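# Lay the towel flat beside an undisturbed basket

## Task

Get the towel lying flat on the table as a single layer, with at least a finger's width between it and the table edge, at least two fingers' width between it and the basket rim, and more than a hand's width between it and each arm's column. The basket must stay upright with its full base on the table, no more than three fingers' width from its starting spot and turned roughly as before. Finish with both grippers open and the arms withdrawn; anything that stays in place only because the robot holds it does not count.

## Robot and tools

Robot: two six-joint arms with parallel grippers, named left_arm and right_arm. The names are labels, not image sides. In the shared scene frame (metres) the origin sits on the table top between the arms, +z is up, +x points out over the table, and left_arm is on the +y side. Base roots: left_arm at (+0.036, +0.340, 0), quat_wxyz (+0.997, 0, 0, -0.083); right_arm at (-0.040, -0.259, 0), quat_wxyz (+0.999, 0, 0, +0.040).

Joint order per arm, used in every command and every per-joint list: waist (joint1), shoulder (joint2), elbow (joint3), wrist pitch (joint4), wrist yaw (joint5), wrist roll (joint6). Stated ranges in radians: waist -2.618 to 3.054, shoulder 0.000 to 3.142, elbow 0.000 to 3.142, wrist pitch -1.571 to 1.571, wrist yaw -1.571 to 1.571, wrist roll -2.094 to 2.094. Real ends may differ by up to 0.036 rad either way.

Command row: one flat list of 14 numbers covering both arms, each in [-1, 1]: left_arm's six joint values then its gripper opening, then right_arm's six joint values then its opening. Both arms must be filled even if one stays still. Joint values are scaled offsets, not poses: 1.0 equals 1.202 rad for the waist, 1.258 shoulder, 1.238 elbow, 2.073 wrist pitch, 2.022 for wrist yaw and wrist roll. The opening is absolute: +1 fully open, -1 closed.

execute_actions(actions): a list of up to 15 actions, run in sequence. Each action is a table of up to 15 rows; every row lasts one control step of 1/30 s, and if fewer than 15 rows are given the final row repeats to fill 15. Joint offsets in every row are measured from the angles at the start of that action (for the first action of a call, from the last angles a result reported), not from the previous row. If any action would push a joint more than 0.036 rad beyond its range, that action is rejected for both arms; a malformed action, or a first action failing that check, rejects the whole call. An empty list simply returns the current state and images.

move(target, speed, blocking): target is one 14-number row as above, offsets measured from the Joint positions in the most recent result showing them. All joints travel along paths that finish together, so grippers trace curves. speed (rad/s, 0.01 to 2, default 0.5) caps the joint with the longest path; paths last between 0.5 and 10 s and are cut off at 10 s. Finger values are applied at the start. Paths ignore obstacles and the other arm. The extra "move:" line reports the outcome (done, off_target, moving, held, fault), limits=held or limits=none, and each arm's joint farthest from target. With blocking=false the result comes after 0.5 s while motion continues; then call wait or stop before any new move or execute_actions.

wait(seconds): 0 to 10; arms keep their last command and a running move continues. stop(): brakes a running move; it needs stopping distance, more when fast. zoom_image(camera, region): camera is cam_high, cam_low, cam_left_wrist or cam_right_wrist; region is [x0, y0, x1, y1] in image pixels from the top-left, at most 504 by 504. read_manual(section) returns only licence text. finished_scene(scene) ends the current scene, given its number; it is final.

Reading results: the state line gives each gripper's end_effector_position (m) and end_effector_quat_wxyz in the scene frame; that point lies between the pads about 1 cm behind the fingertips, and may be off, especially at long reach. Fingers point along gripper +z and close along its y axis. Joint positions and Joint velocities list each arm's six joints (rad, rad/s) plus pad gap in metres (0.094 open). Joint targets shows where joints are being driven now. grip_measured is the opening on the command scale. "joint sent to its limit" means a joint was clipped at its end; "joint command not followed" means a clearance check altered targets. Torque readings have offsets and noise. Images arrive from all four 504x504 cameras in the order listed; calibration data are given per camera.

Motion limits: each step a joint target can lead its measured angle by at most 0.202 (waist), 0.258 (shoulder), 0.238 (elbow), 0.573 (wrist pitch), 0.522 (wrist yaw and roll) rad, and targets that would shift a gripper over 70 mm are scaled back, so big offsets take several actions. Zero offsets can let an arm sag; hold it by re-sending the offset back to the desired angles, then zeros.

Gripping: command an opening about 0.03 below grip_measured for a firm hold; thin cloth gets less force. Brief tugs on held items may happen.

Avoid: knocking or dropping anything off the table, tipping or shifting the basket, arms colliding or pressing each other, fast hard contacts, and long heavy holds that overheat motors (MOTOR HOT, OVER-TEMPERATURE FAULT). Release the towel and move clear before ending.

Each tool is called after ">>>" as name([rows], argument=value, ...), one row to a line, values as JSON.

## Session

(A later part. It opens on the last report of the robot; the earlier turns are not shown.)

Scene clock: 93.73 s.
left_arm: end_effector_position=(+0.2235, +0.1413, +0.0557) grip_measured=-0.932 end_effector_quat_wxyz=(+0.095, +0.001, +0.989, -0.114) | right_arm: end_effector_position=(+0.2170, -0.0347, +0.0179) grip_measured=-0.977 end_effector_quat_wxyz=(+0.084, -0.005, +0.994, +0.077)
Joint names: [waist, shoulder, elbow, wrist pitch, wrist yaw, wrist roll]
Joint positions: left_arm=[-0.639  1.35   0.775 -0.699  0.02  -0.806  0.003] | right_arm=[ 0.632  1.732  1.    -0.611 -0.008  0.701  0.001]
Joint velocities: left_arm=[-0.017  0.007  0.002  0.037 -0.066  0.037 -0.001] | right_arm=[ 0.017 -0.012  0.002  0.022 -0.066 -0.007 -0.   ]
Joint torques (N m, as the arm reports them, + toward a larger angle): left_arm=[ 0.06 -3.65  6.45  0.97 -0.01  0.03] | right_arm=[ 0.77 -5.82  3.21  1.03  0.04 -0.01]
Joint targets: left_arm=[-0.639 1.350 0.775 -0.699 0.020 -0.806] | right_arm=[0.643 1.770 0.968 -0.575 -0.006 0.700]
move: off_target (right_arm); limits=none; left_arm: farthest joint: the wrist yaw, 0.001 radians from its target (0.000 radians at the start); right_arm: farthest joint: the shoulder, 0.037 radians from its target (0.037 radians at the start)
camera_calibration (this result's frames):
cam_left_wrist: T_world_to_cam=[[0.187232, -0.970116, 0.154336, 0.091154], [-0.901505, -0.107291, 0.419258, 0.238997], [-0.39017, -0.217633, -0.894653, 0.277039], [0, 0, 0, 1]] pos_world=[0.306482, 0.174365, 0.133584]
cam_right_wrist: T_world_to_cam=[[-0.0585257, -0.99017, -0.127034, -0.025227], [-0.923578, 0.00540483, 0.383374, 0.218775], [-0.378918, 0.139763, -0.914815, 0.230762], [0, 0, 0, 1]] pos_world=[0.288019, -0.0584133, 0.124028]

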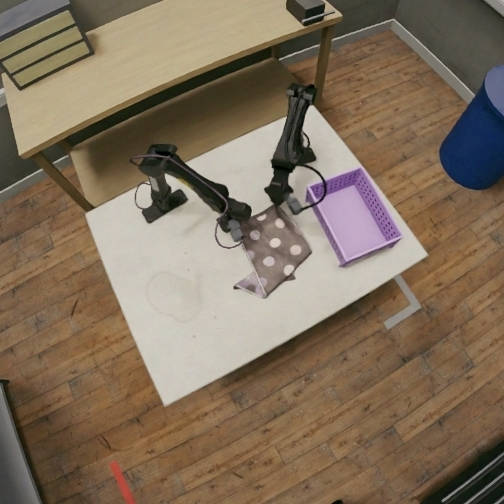

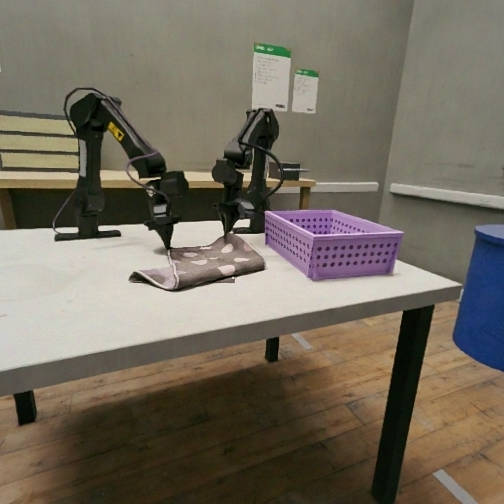

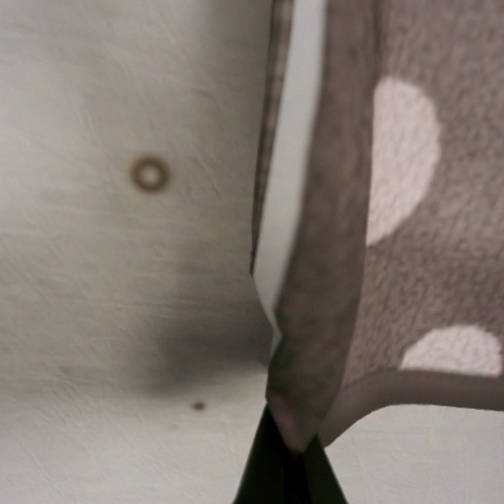

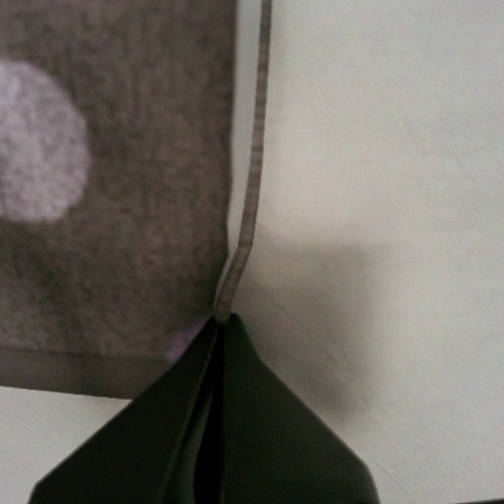

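>>> move(target=[0.024,-0.054,0.463,-0.196,0,0.015,-1,-0.115,-0.232,0.384,-0.223,0,-0.063,-1], speed=0.2)

Scene clock: 104.33 s.
left_arm: end_effector_position=(+0.2558, +0.1151, +0.2194) grip_measured=-0.932 end_effector_quat_wxyz=(+0.166, +0.003, +0.969, -0.183) | right_arm: end_effector_position=(+0.2569, -0.0609, +0.2173) grip_measured=-0.977 end_effector_quat_wxyz=(+0.202, -0.000, +0.970, +0.138)
Joint names: [waist, shoulder, elbow, wrist pitch, wrist yaw, wrist roll]
Joint positions: left_arm=[-0.62   1.308  1.324 -1.087  0.025 -0.786  0.003] | right_arm=[ 0.503  1.466  1.445 -1.055 -0.008  0.583  0.001]
Joint velocities: left_arm=[-0.007 -0.002  0.007 -0.037 -0.051 -0.007  0.   ] | right_arm=[-0.017  0.002  0.002  0.051  0.051 -0.037 -0.001]
Joint torques (N m, as the arm reports them, + toward a larger angle): left_arm=[ 0.9  -5.37  8.75  1.11  0.    0.12] | right_arm=[-0.63 -9.39  8.12  0.92  0.01 -0.12]
Joint targets: left_arm=[-0.610 1.282 1.348 -1.105 0.020 -0.776] | right_arm=[0.494 1.440 1.475 -1.073 -0.008 0.573]
move: off_target (left_arm, right_arm); limits=none; left_arm: farthest joint: the shoulder, 0.026 radians from its target (0.068 radians at the start); right_arm: farthest joint: the elbow, 0.030 radians from its target (0.475 radians at the start)
camera_calibration (this result's frames):
cam_left_wrist: T_world_to_cam=[[0.151146, -0.93701, 0.31491, 0.00463379], [-0.953714, -0.0544471, 0.295744, 0.23107], [-0.259969, -0.345034, -0.901869, 0.413312], [0, 0, 0, 1]] pos_world=[0.327123, 0.15953, 0.302957]
cam_right_wrist: T_world_to_cam=[[-0.02929, -0.964287, -0.263236, 0.0000797475], [-0.988089, -0.0118689, 0.153422, 0.244863], [-0.151067, 0.264594, -0.952454, 0.38922], [0, 0, 0, 1]] pos_world=[0.300747, -0.100002, 0.333168]

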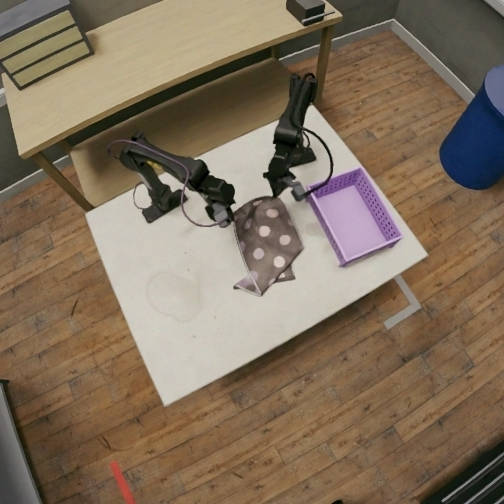

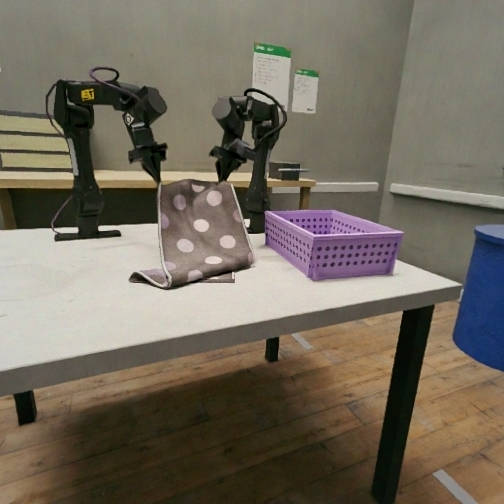

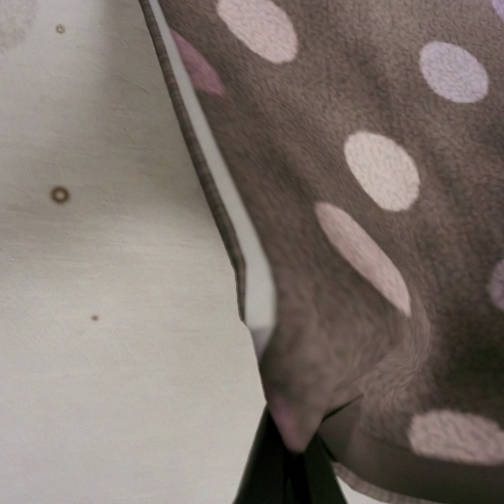

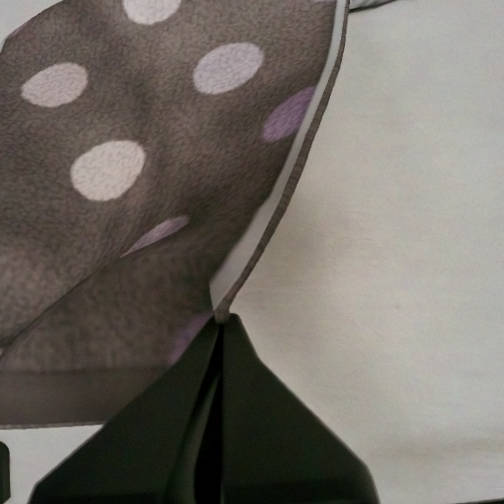

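>>> move(target=[0.182,0.159,0.449,0.274,0,0.24,-1,-0.194,0.134,0.458,0.259,0,-0.19,-1], speed=0.15)

Scene clock: 115.67 s.
left_arm: end_effector_position=(+0.4131, +0.0896, +0.4783) grip_measured=-0.932 end_effector_quat_wxyz=(+0.572, +0.111, +0.761, -0.284) | right_arm: end_effector_position=(+0.4160, -0.0859, +0.4764) grip_measured=-0.977 end_effector_quat_wxyz=(+0.610, -0.060, +0.769, +0.181)
Joint names: [waist, shoulder, elbow, wrist pitch, wrist yaw, wrist roll]
Joint positions: left_arm=[-0.411  1.494  1.852 -0.542  0.028 -0.312  0.003] | right_arm=[ 0.279  1.625  1.979 -0.545 -0.008  0.21   0.001]
Joint velocities: left_arm=[ 0.007  0.007 -0.007 -0.051  0.007 -0.037 -0.   ] | right_arm=[-0.002 -0.007  0.012  0.022 -0.022 -0.007  0.   ]
Joint torques (N m, as the arm reports them, + toward a larger angle): left_arm=[ 1.11 -4.37  8.94  2.3   0.    0.15] | right_arm=[-0.7  -7.96  8.15  2.04  0.02 -0.11]
Joint targets: left_arm=[-0.401 1.508 1.879 -0.519 0.025 -0.301] | right_arm=[0.269 1.635 2.012 -0.519 -0.008 0.199]
move: off_target (left_arm, right_arm); limits=none; left_arm: farthest joint: the elbow, 0.028 radians from its target (0.556 radians at the start); right_arm: farthest joint: the elbow, 0.033 radians from its target (0.567 radians at the start)
camera_calibration (this result's frames):
cam_left_wrist: T_world_to_cam=[[-0.33401, -0.822681, 0.460036, -0.00380995], [-0.809065, -0.000165906, -0.58772, 0.661085], [0.483582, -0.568503, -0.665547, 0.278756], [0, 0, 0, 1]] pos_world=[0.398786, 0.155449, 0.575811]
cam_right_wrist: T_world_to_cam=[[0.257979, -0.927126, -0.271818, -0.0633397], [-0.718551, 0.00395724, -0.695463, 0.655658], [0.645857, 0.37473, -0.665166, 0.207672], [0, 0, 0, 1]] pos_world=[0.353338, -0.139139, 0.576905]

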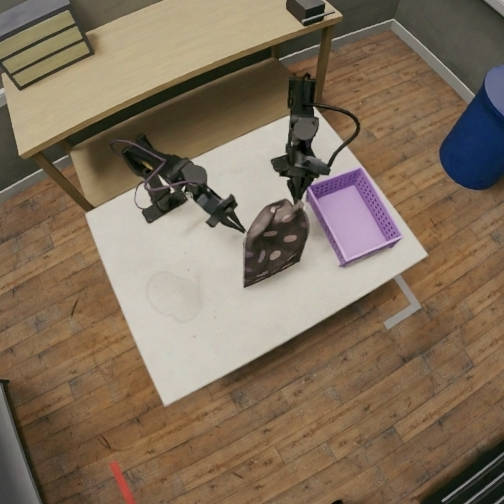

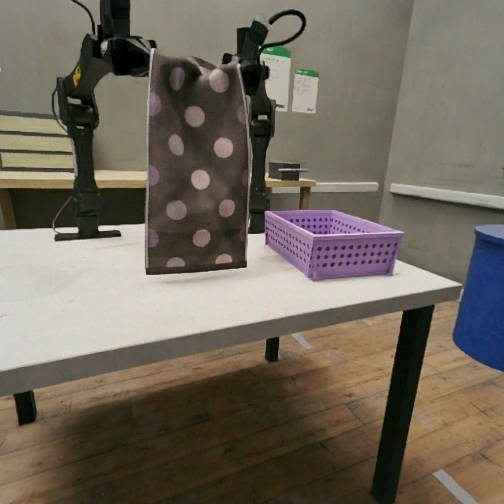

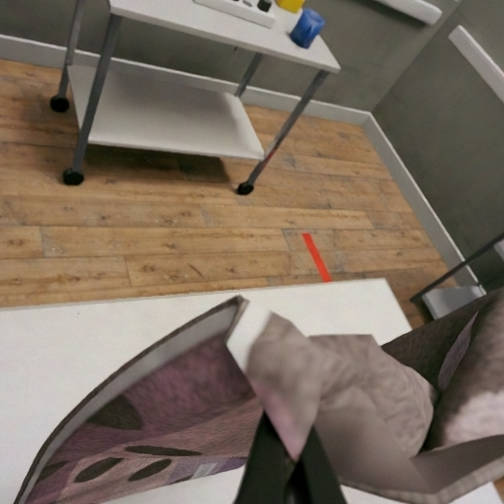

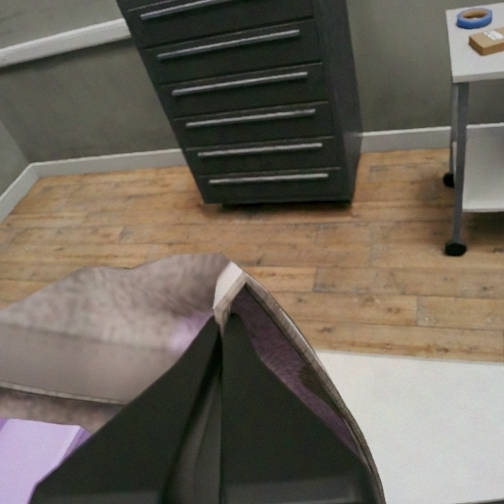

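>>> move(target=[0.111,0.419,0.24,0.319,0,0.1,-1,-0.109,0.466,0.384,0.267,0,-0.07,-1], speed=0.15)

Scene clock: 127.17 s.
left_arm: end_effector_position=(+0.5857, +0.0664, +0.4920) grip_measured=-0.932 end_effector_quat_wxyz=(+0.740, +0.117, +0.622, -0.227) | right_arm: end_effector_position=(+0.5906, -0.1037, +0.4868) grip_measured=-0.977 end_effector_quat_wxyz=(+0.761, -0.054, +0.634, +0.123)
Joint names: [waist, shoulder, elbow, wrist pitch, wrist yaw, wrist roll]
Joint positions: left_arm=[-0.289  2.012  2.117  0.095  0.028 -0.118  0.003] | right_arm=[ 0.159  2.21   2.417 -0.017 -0.008  0.077  0.001]
Joint velocities: left_arm=[ 0.002 -0.017 -0.002  0.022 -0.051 -0.051 -0.   ] | right_arm=[-0.012 -0.002 -0.002 -0.051 -0.051  0.007 -0.   ]
Joint torques (N m, as the arm reports them, + toward a larger angle): left_arm=[ 0.84 -9.61  9.75  2.22  0.03  0.11] | right_arm=[ -0.81 -15.21   8.73   2.04   0.01  -0.11]
Joint targets: left_arm=[-0.278 2.021 2.149 0.119 0.028 -0.110] | right_arm=[0.148 2.211 2.454 0.009 -0.008 0.068]
move: off_target (left_arm, right_arm); limits=none; left_arm: farthest joint: the elbow, 0.032 radians from its target (0.297 radians at the start); right_arm: farthest joint: the elbow, 0.038 radians from its target (0.476 radians at the start)
camera_calibration (this result's frames):
cam_left_wrist: T_world_to_cam=[[-0.401422, -0.859319, 0.316908, 0.140816], [-0.48095, -0.0966928, -0.8714, 0.76257], [0.779454, -0.502216, -0.374475, -0.129654], [0, 0, 0, 1]] pos_world=[0.524344, 0.129627, 0.571325]
cam_right_wrist: T_world_to_cam=[[0.232297, -0.959968, -0.156525, -0.166414], [-0.383166, 0.0575948, -0.921882, 0.706082], [0.893992, 0.274126, -0.354448, -0.199688], [0, 0, 0, 1]] pos_world=[0.487723, -0.145679, 0.554097]

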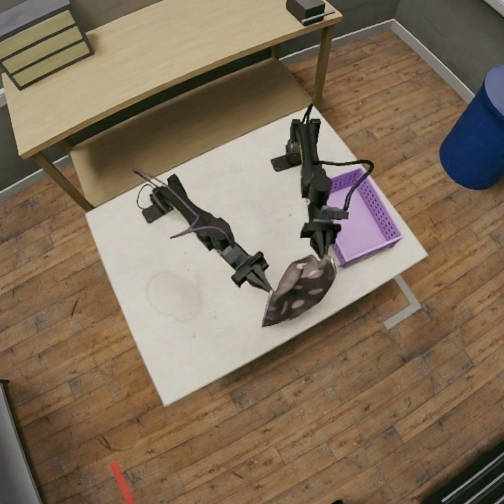

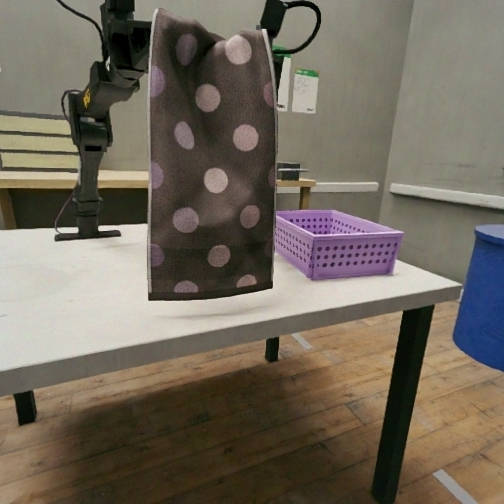

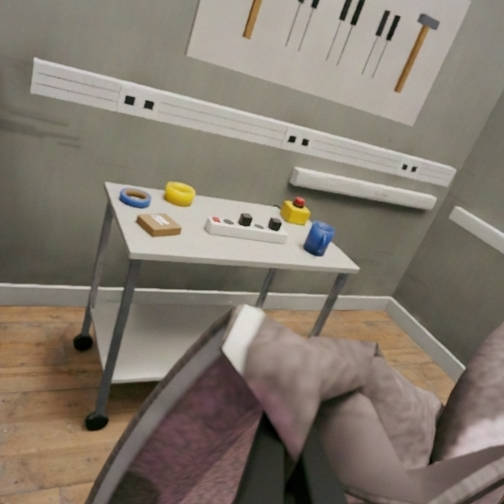

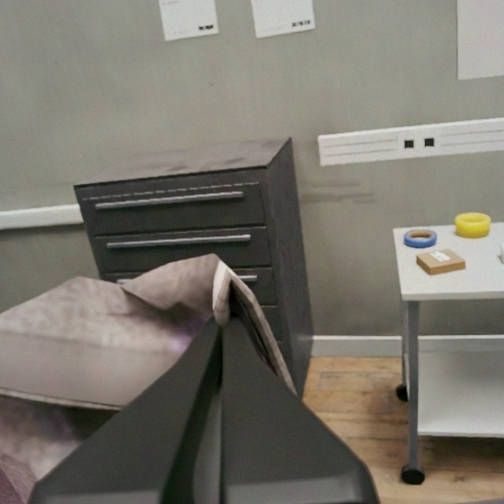

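>>> move(target=[-0.062,-0.293,-0.402,-0.119,0,-0.05,-1,0.033,-0.374,-0.555,-0.072,0,0.03,-1], speed=0.15)

Scene clock: 143.63 s.
left_arm: end_effector_position=(+0.5015, +0.0676, +0.3855) grip_measured=-0.932 end_effector_quat_wxyz=(+0.593, +0.125, +0.758, -0.241) | right_arm: end_effector_position=(+0.5034, -0.1058, +0.3843) grip_measured=-0.977 end_effector_quat_wxyz=(+0.626, -0.055, +0.767, +0.131)
Joint names: [waist, shoulder, elbow, wrist pitch, wrist yaw, wrist roll]
Joint positions: left_arm=[-0.356  1.675  1.632 -0.14   0.028 -0.217  0.003] | right_arm=[ 0.191  1.773  1.742 -0.152 -0.008  0.132  0.001]
Joint velocities: left_arm=[-0.012 -0.027  0.002  0.007  0.022 -0.051 -0.001] | right_arm=[ 0.017  0.017 -0.012 -0.022 -0.022 -0.007  0.001]
Joint torques (N m, as the arm reports them, + toward a larger angle): left_arm=[-0.7  -9.77  6.83  1.96  0.03 -0.08] | right_arm=[  0.48 -14.54   5.97   1.67   0.02   0.01]
Joint targets: left_arm=[-0.364 1.644 1.620 -0.152 0.028 -0.219] | right_arm=[0.198 1.739 1.730 -0.166 -0.008 0.138]
move: off_target (left_arm, right_arm); limits=none; left_arm: farthest joint: the shoulder, 0.031 radians from its target (0.369 radians at the start); right_arm: farthest joint: the shoulder, 0.033 radians from its target (0.470 radians at the start)
camera_calibration (this result's frames):
cam_left_wrist: T_world_to_cam=[[-0.32369, -0.867529, 0.377649, 0.0799712], [-0.777664, 0.0165806, -0.628461, 0.676806], [0.538946, -0.497111, -0.680013, 0.134706], [0, 0, 0, 1]] pos_world=[0.479615, 0.125119, 0.486747]
cam_right_wrist: T_world_to_cam=[[0.1963, -0.960125, -0.199063, -0.129737], [-0.696352, 0.00642414, -0.717672, 0.652125], [0.690333, 0.279497, -0.667324, 0.0658747], [0, 0, 0, 1]] pos_world=[0.434101, -0.147165, 0.486146]

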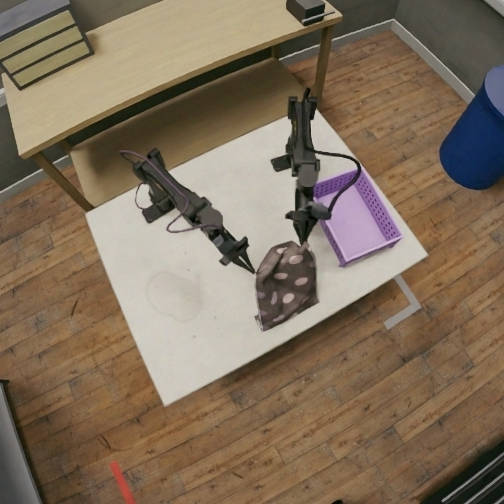

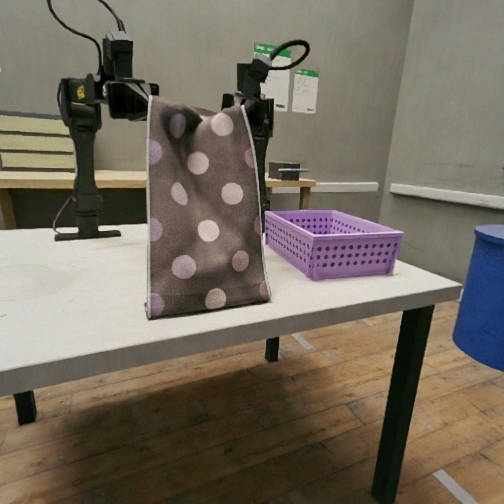

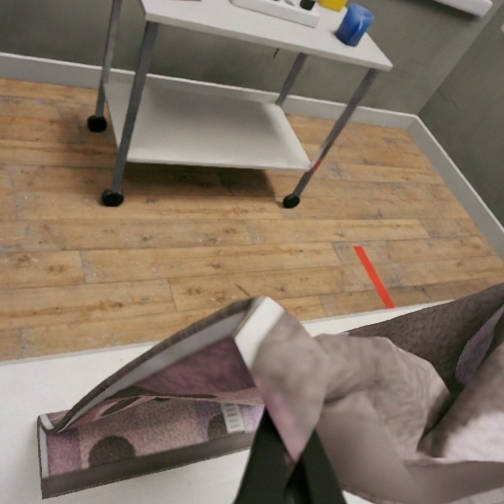

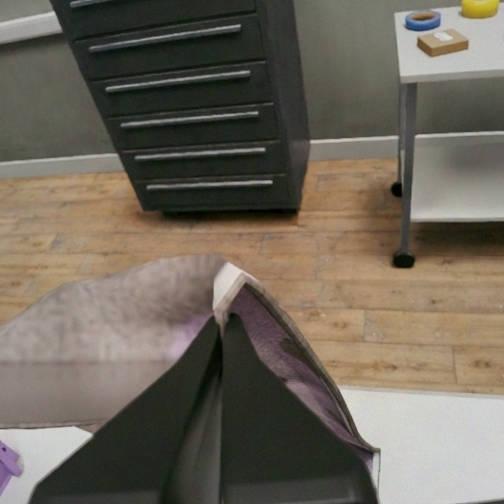

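>>> move(target=[-0.174,-0.222,-0.312,-0.243,0,-0.14,-1,0.097,-0.293,-0.393,-0.237,0,0.058,-1], speed=0.13)

Scene clock: 151.80 s.
left_arm: end_effector_position=(+0.3389, +0.0679, +0.2204) grip_measured=-0.932 end_effector_quat_wxyz=(+0.302, +0.108, +0.920, -0.227) | right_arm: end_effector_position=(+0.3402, -0.1050, +0.2207) grip_measured=-0.977 end_effector_quat_wxyz=(+0.358, -0.064, +0.924, +0.119)
Joint names: [waist, shoulder, elbow, wrist pitch, wrist yaw, wrist roll]
Joint positions: left_arm=[-0.556  1.425  1.257 -0.629  0.028 -0.499  0.003] | right_arm=[ 0.3    1.436  1.267 -0.628 -0.008  0.244  0.001]
Joint velocities: left_arm=[-0.012  0.002 -0.022  0.007 -0.037 -0.037 -0.001] | right_arm=[-0.012  0.002 -0.007  0.022  0.051  0.037  0.001]
Joint torques (N m, as the arm reports them, + toward a larger angle): left_arm=[-0.87 -7.28  6.66  1.5   0.06  0.02] | right_arm=[  0.55 -10.17   5.74   1.34   0.01   0.09]
Joint targets: left_arm=[-0.565 1.395 1.245 -0.644 0.028 -0.500] | right_arm=[0.308 1.404 1.255 -0.644 -0.008 0.249]
move: off_target (left_arm, right_arm); limits=none; left_arm: farthest joint: the shoulder, 0.029 radians from its target (0.279 radians at the start); right_arm: farthest joint: the shoulder, 0.031 radians from its target (0.368 radians at the start)
camera_calibration (this result's frames):
cam_left_wrist: T_world_to_cam=[[-0.12102, -0.915255, 0.38427, 0.0229633], [-0.992261, 0.122383, -0.0210041, 0.378258], [-0.0278041, -0.383837, -0.922982, 0.348172], [0, 0, 0, 1]] pos_world=[0.38779, 0.108366, 0.320477]
cam_right_wrist: T_world_to_cam=[[0.122001, -0.972429, -0.198739, -0.105679], [-0.979452, -0.0855571, -0.18263, 0.389618], [0.160592, 0.216937, -0.962886, 0.307986], [0, 0, 0, 1]] pos_world=[0.345045, -0.136244, 0.346709]

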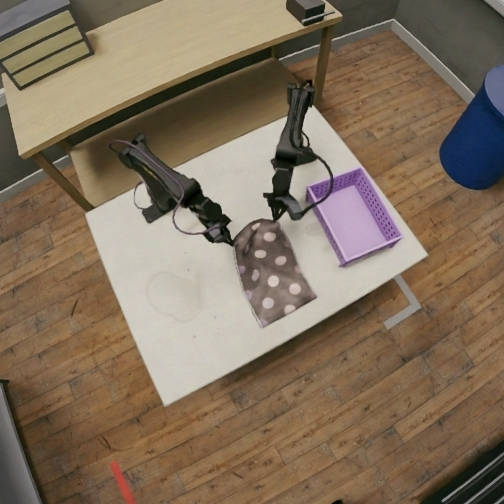

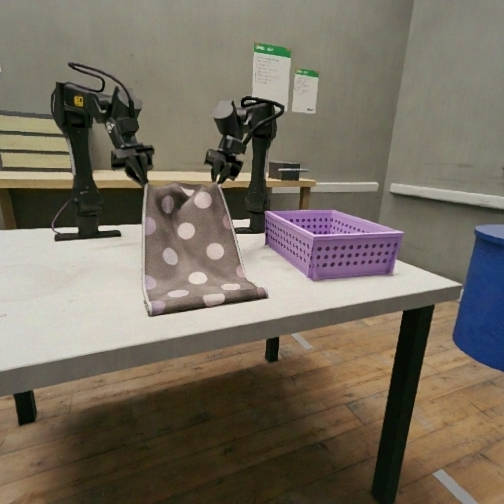

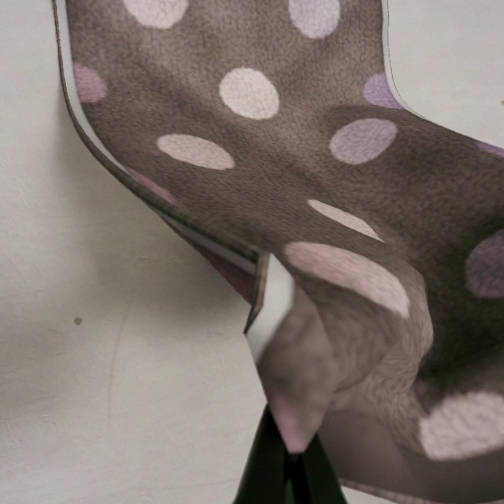

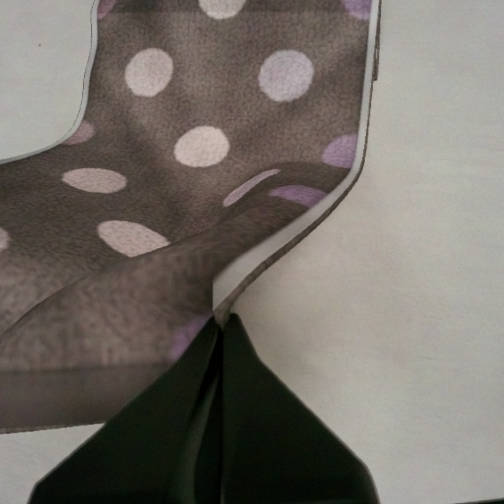

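>>> move(target=[-0.213,-0.193,0.165,-0.196,0,-0.124,-1,0.13,-0.269,0.124,-0.215,0,0.077,-1], speed=0.12)

>>> zoom_image(camera="cam_low", region=[100,140,300,340])

Scene clock: 163.70 s.
left_arm: end_effector_position=(+0.2174, +0.0687, +0.3016) grip_measured=-0.932 end_effector_quat_wxyz=(+0.237, +0.107, +0.919, -0.295) | right_arm: end_effector_position=(+0.2192, -0.1058, +0.3013) grip_measured=-0.977 end_effector_quat_wxyz=(+0.338, -0.062, +0.923, +0.171)
Joint names: [waist, shoulder, elbow, wrist pitch, wrist yaw, wrist roll]
Joint positions: left_arm=[-0.803  1.21   1.435 -1.02   0.028 -0.749  0.003] | right_arm=[ 0.447  1.124  1.388 -1.059 -0.008  0.394  0.001]
Joint velocities: left_arm=[ 0.012 -0.007  0.002  0.037  0.037  0.007 -0.   ] | right_arm=[ 0.002 -0.002 -0.002  0.022 -0.051 -0.007 -0.001]
Joint torques (N m, as the arm reports them, + toward a larger angle): left_arm=[-0.81 -4.7   8.67  1.52  0.02  0.03] | right_arm=[ 0.6  -5.49  8.01  1.27  0.02  0.04]
Joint targets: left_arm=[-0.813 1.183 1.462 -1.035 0.028 -0.750] | right_arm=[0.456 1.097 1.421 -1.074 -0.008 0.399]
move: off_target (left_arm, right_arm); limits=none; left_arm: farthest joint: the shoulder, 0.027 radians from its target (0.243 radians at the start); right_arm: farthest joint: the elbow, 0.032 radians from its target (0.153 radians at the start)
camera_calibration (this result's frames):
cam_left_wrist: T_world_to_cam=[[-0.121493, -0.856839, 0.501064, -0.0613394], [-0.976585, 0.193478, 0.0940637, 0.216359], [-0.177543, -0.477904, -0.860283, 0.440127], [0, 0, 0, 1]] pos_world=[0.281982, 0.11592, 0.389018]
cam_right_wrist: T_world_to_cam=[[0.148646, -0.943505, -0.296148, -0.0490065], [-0.98311, -0.108661, -0.147266, 0.273479], [0.106767, 0.313037, -0.943721, 0.42142], [0, 0, 0, 1]] pos_world=[0.231151, -0.148441, 0.423464]

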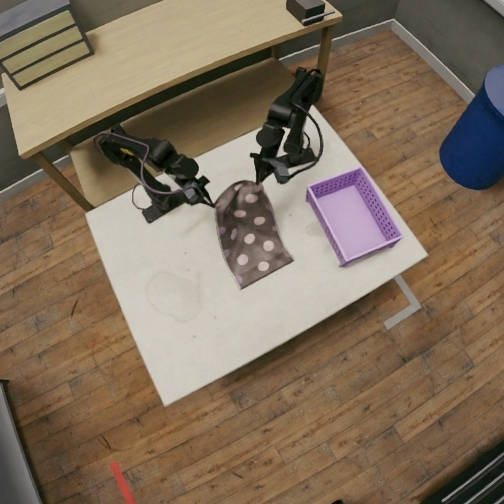

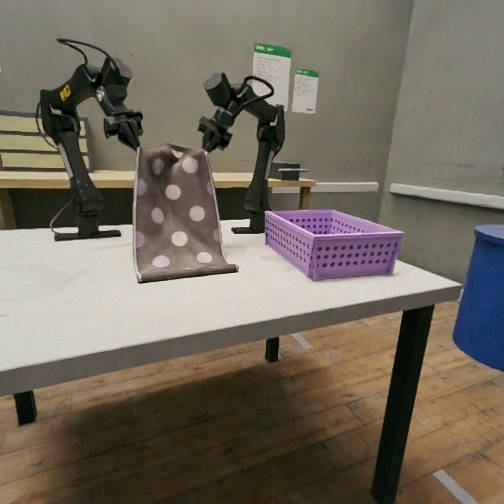

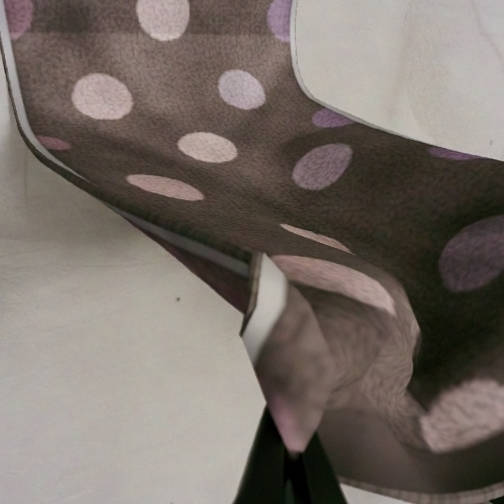

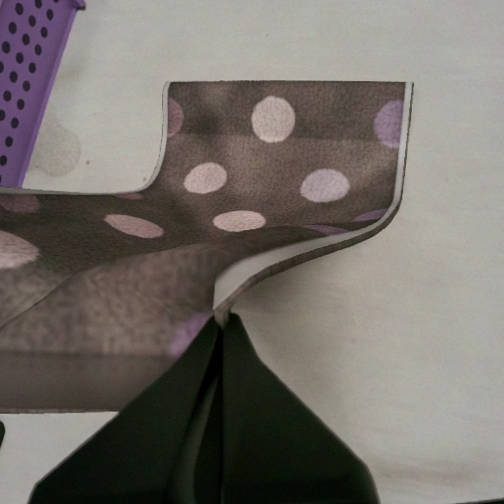

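Region (100, 140, 300, 340) of cam_low's 504x504 image, scaled by 2.520, with more detail than that image has.

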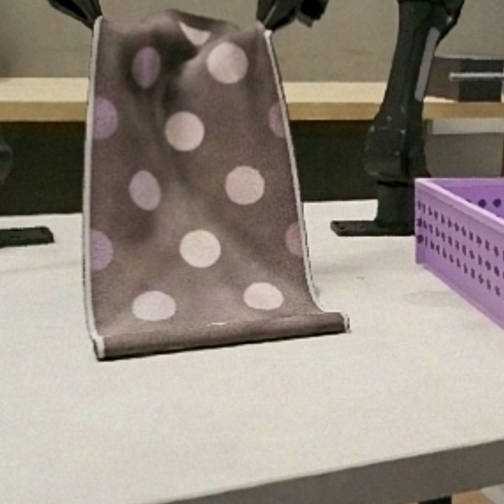

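>>> move(target=[0.33,0.226,0.36,0.235,0,0.216,-1,-0.145,0.398,0.503,0.255,0,-0.091,-1], speed=0.2)

>>> move(target=[0.105,0.419,0.24,0.319,0,0.1,-1,-0.105,0.466,0.384,0.267,0,-0.07,-1], speed=0.2)

Scene clock: 173.57 s.
left_arm: end_effector_position=(+0.4076, +0.0905, +0.4802) grip_measured=-0.932 end_effector_quat_wxyz=(+0.569, +0.108, +0.762, -0.290) | right_arm: end_effector_position=(+0.4125, -0.0852, +0.4756) grip_measured=-0.977 end_effector_quat_wxyz=(+0.606, -0.057, +0.771, +0.185)
Joint names: [waist, shoulder, elbow, wrist pitch, wrist yaw, wrist roll]
Joint positions: left_arm=[-0.415  1.481  1.851 -0.556  0.031 -0.324  0.003] | right_arm=[ 0.283  1.617  1.975 -0.556 -0.008  0.221  0.001]
Joint velocities: left_arm=[-0.007  0.002  0.012 -0.022  0.051 -0.081  0.001] | right_arm=[-0.007  0.007  0.007  0.051 -0.007  0.022  0.   ]
Joint torques (N m, as the arm reports them, + toward a larger angle): left_arm=[ 0.79 -4.27  8.89  2.28 -0.01  0.12] | right_arm=[-0.73 -8.07  8.33  2.05  0.01 -0.07]
Joint targets: left_arm=[-0.406 1.494 1.881 -0.532 0.029 -0.312] | right_arm=[0.273 1.624 2.011 -0.531 -0.008 0.210]
move: off_target (left_arm, right_arm); limits=none; left_arm: farthest joint: the elbow, 0.029 radians from its target (0.446 radians at the start); right_arm: farthest joint: the elbow, 0.036 radians from its target (0.622 radians at the start)
camera_calibration (this result's frames):
cam_left_wrist: T_world_to_cam=[[-0.333984, -0.816866, 0.470303, -0.0112331], [-0.81388, -0.00175854, -0.58103, 0.656592], [0.47545, -0.576825, -0.664244, 0.286673], [0, 0, 0, 1]] pos_world=[0.394337, 0.157339, 0.577203]
cam_right_wrist: T_world_to_cam=[[0.256471, -0.924517, -0.281942, -0.0563786], [-0.726043, 0.00827896, -0.6876, 0.652298], [0.638032, 0.381051, -0.669115, 0.214822], [0, 0, 0, 1]] pos_world=[0.350993, -0.139381, 0.576365]

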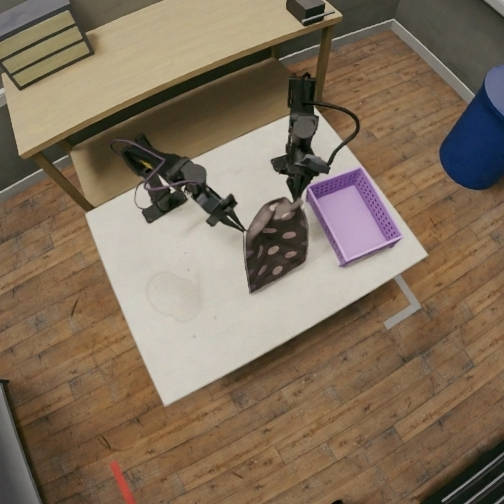

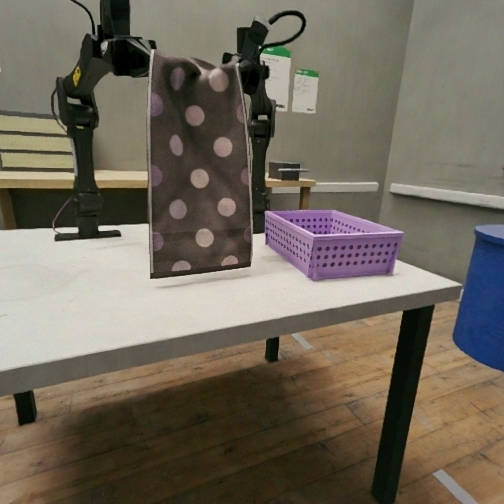

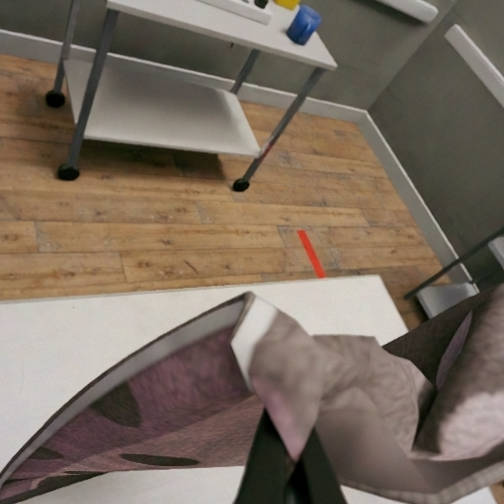

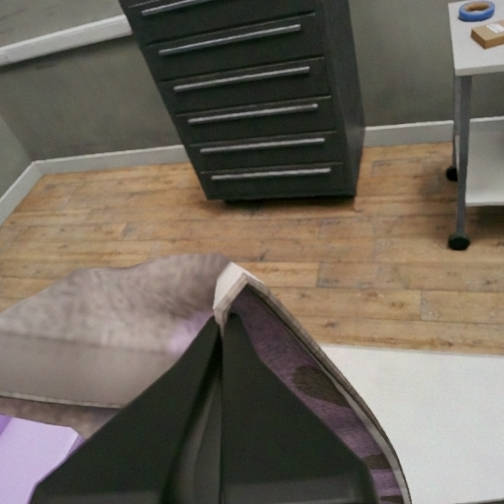

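Scene clock: 177.53 s.
left_arm: end_effector_position=(+0.5797, +0.0623, +0.4951) grip_measured=-0.932 end_effector_quat_wxyz=(+0.736, +0.117, +0.623, -0.236) | right_arm: end_effector_position=(+0.5879, -0.1000, +0.4870) grip_measured=-0.977 end_effector_quat_wxyz=(+0.758, -0.053, +0.637, +0.130)
Joint names: [waist, shoulder, elbow, wrist pitch, wrist yaw, wrist roll]
Joint positions: left_arm=[-0.299  2.001  2.116  0.081  0.031 -0.13   0.003] | right_arm=[ 0.165  2.202  2.413 -0.027 -0.008  0.089  0.001]
Joint velocities: left_arm=[ 0.007  0.002  0.007  0.022  0.007 -0.007 -0.001] | right_arm=[-0.012  0.012 -0.002  0.007 -0.007 -0.007 -0.001]
Joint torques (N m, as the arm reports them, + toward a larger angle): left_arm=[ 0.85 -9.68  9.69  2.22 -0.03  0.11] | right_arm=[ -0.8  -15.19   8.74   1.95   0.02  -0.1 ]
Joint targets: left_arm=[-0.289 2.008 2.148 0.106 0.031 -0.122] | right_arm=[0.156 2.203 2.450 -0.002 -0.008 0.079]
move: off_target (left_arm, right_arm); limits=none; left_arm: farthest joint: the elbow, 0.032 radians from its target (0.297 radians at the start); right_arm: farthest joint: the elbow, 0.038 radians from its target (0.475 radians at the start)
camera_calibration (this result's frames):
cam_left_wrist: T_world_to_cam=[[-0.411574, -0.850594, 0.327256, 0.134093], [-0.489272, -0.0967302, -0.866751, 0.764459], [0.768908, -0.51685, -0.37636, -0.117924], [0, 0, 0, 1]] pos_world=[0.51989, 0.127056, 0.57433]
cam_right_wrist: T_world_to_cam=[[0.238961, -0.956452, -0.167622, -0.160399], [-0.392703, 0.0626874, -0.917526, 0.709044], [0.888078, 0.285078, -0.360622, -0.190691], [0, 0, 0, 1]] pos_world=[0.486121, -0.1435, 0.554913]

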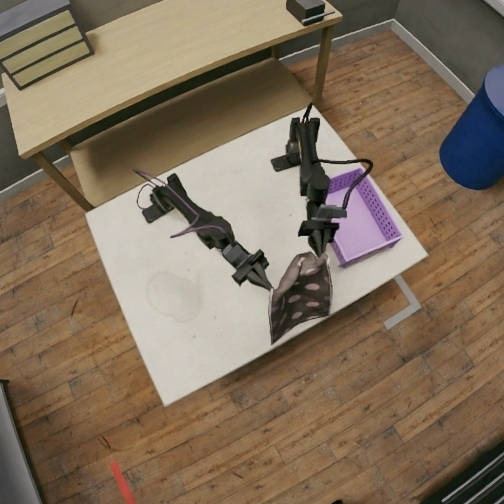

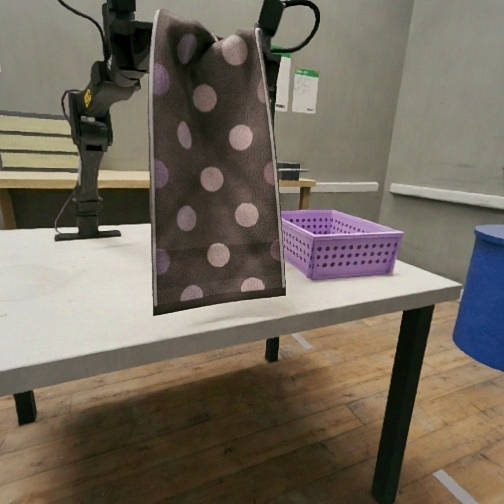

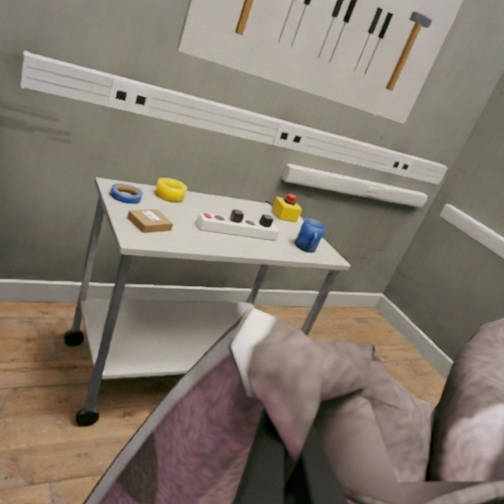

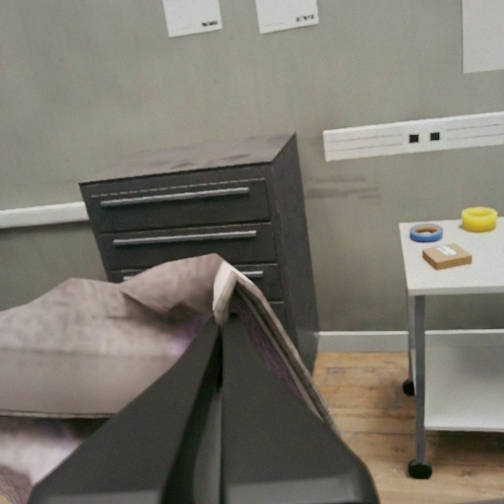

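>>> move(target=[-0.033,-0.2,-0.222,-0.081,0,-0.03,-1,0.018,-0.269,-0.34,-0.045,0,0.02,-1], speed=0.2)

>>> move(target=[-0.06,-0.193,-0.186,-0.1,0,-0.04,-1,0.034,-0.227,-0.244,-0.085,0,0.02,-1], speed=0.2)

>>> zoom_image(camera="cam_low", region=[100,140,300,340])

Scene clock: 189.70 s.
left_arm: end_effector_position=(+0.5286, +0.0675, +0.4557) grip_measured=-0.932 end_effector_quat_wxyz=(+0.663, +0.119, +0.697, -0.248) | right_arm: end_effector_position=(+0.5306, -0.1048, +0.4534) grip_measured=-0.977 end_effector_quat_wxyz=(+0.692, -0.051, +0.707, +0.137)
Joint names: [waist, shoulder, elbow, wrist pitch, wrist yaw, wrist roll]
Joint positions: left_arm=[-0.331  1.778  1.854 -0.075  0.031 -0.189  0.003] | right_arm=[ 0.181  1.898  2.004 -0.11  -0.008  0.124  0.001]
Joint velocities: left_arm=[ 0.012 -0.012 -0.002 -0.066 -0.022 -0.022  0.001] | right_arm=[ 0.007 -0.007 -0.022  0.007 -0.051 -0.007  0.   ]
Joint torques (N m, as the arm reports them, + toward a larger angle): left_arm=[ -0.74 -10.42   6.75   1.98   0.01  -0.02] | right_arm=[  0.39 -15.65   5.73   1.69   0.01   0.08]
Joint targets: left_arm=[-0.338 1.749 1.842 -0.087 0.031 -0.191] | right_arm=[0.187 1.864 1.992 -0.120 -0.008 0.129]
move: off_target (left_arm, right_arm); limits=none; left_arm: farthest joint: the shoulder, 0.029 radians from its target (0.251 radians at the start); right_arm: farthest joint: the shoulder, 0.034 radians from its target (0.338 radians at the start)
camera_calibration (this result's frames):
cam_left_wrist: T_world_to_cam=[[-0.373121, -0.849572, 0.372837, 0.089232], [-0.656134, -0.0424871, -0.753448, 0.738704], [0.655949, -0.525758, -0.54158, 0.0448238], [0, 0, 0, 1]] pos_world=[0.488581, 0.130761, 0.547581]
cam_right_wrist: T_world_to_cam=[[0.221965, -0.954467, -0.199311, -0.133279], [-0.559963, 0.0425607, -0.827423, 0.701825], [0.798231, 0.295266, -0.525019, -0.0271769], [0, 0, 0, 1]] pos_world=[0.444273, -0.149056, 0.539874]

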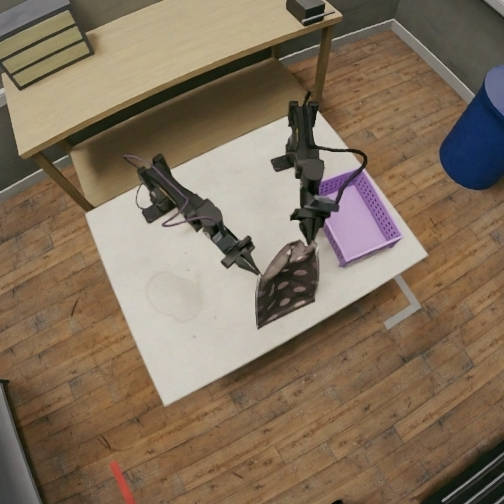

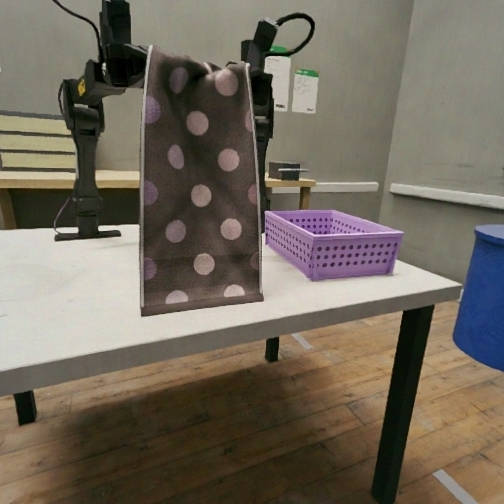

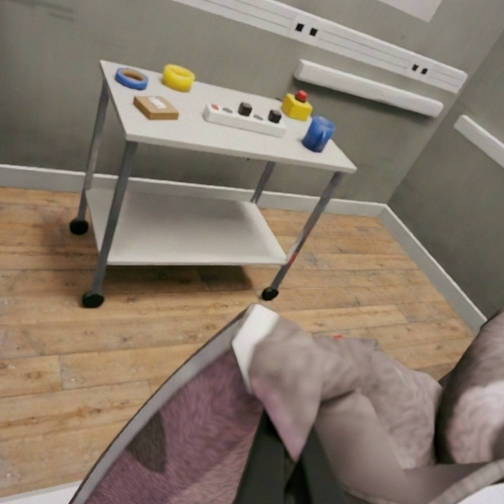

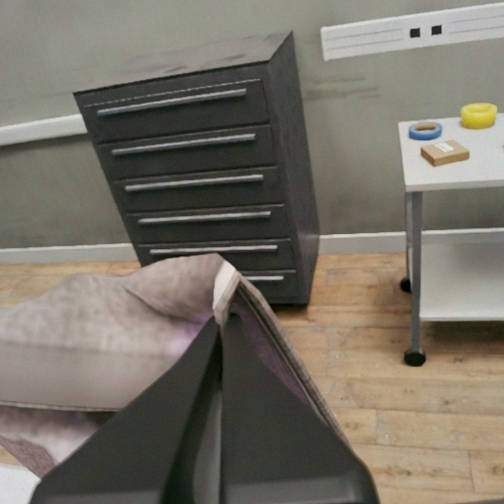

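Scene clock: 191.77 s.
left_arm: end_effector_position=(+0.4584, +0.0686, +0.4115) grip_measured=-0.932 end_effector_quat_wxyz=(+0.575, +0.123, +0.764, -0.266) | right_arm: end_effector_position=(+0.4599, -0.1050, +0.4093) grip_measured=-0.977 end_effector_quat_wxyz=(+0.615, -0.055, +0.773, +0.145)
Joint names: [waist, shoulder, elbow, wrist pitch, wrist yaw, wrist roll]
Joint positions: left_arm=[-0.396  1.564  1.637 -0.27   0.031 -0.268  0.003] | right_arm=[ 0.215  1.643  1.715 -0.274 -0.008  0.159  0.001]
Joint velocities: left_arm=[-0.007 -0.017  0.002  0.081 -0.037 -0.007 -0.001] | right_arm=[ 0.007  0.007 -0.002 -0.051 -0.051  0.007  0.001]
Joint torques (N m, as the arm reports them, + toward a larger angle): left_arm=[-0.72 -8.38  6.52  1.97  0.03 -0.01] | right_arm=[  0.44 -12.63   5.81   1.7    0.01   0.06]
Joint targets: left_arm=[-0.404 1.535 1.624 -0.282 0.031 -0.270] | right_arm=[0.222 1.612 1.702 -0.286 -0.008 0.164]
move: off_target (left_arm, right_arm); limits=none; left_arm: farthest joint: the shoulder, 0.029 radians from its target (0.243 radians at the start); right_arm: farthest joint: the shoulder, 0.031 radians from its target (0.285 radians at the start)
camera_calibration (this result's frames):
cam_left_wrist: T_world_to_cam=[[-0.33634, -0.84262, 0.420555, 0.0434564], [-0.801552, 0.0217173, -0.59753, 0.65754], [0.494358, -0.53807, -0.682709, 0.200501], [0, 0, 0, 1]] pos_world=[0.442549, 0.130221, 0.511508]
cam_right_wrist: T_world_to_cam=[[0.208589, -0.952279, -0.222834, -0.110599], [-0.71495, 0.00699553, -0.699141, 0.640761], [0.667336, 0.305148, -0.679373, 0.130515], [0, 0, 0, 1]] pos_world=[0.394085, -0.14963, 0.512005]

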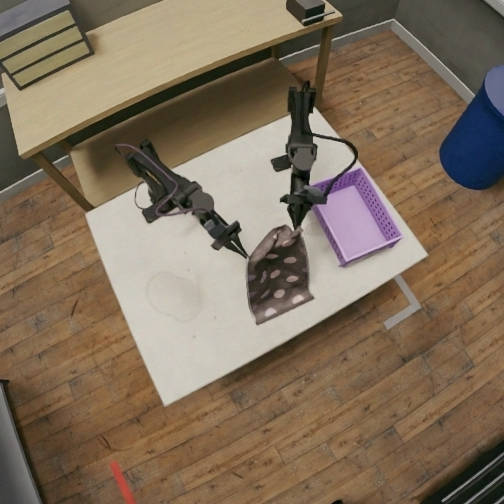

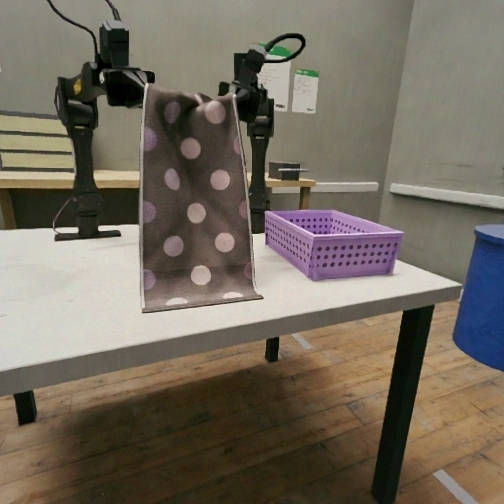

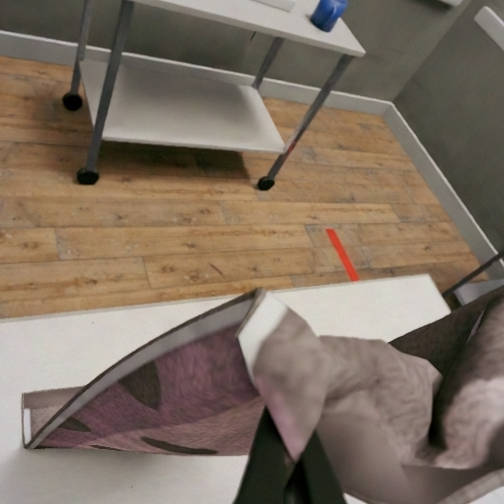

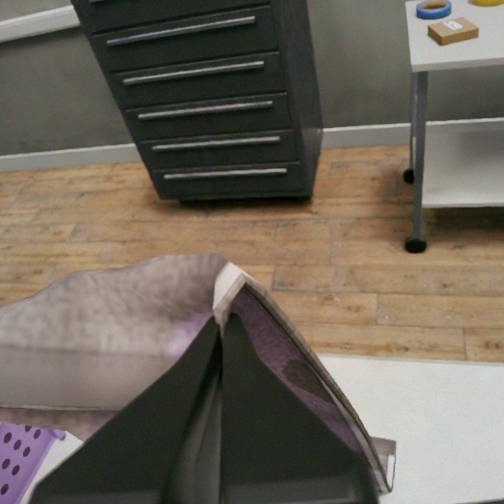

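Region (100, 140, 300, 340) of cam_low's 504x504 image, scaled by 2.520, with more detail than that image has.

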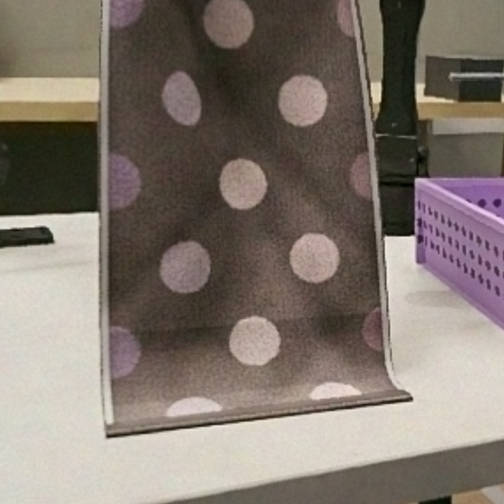

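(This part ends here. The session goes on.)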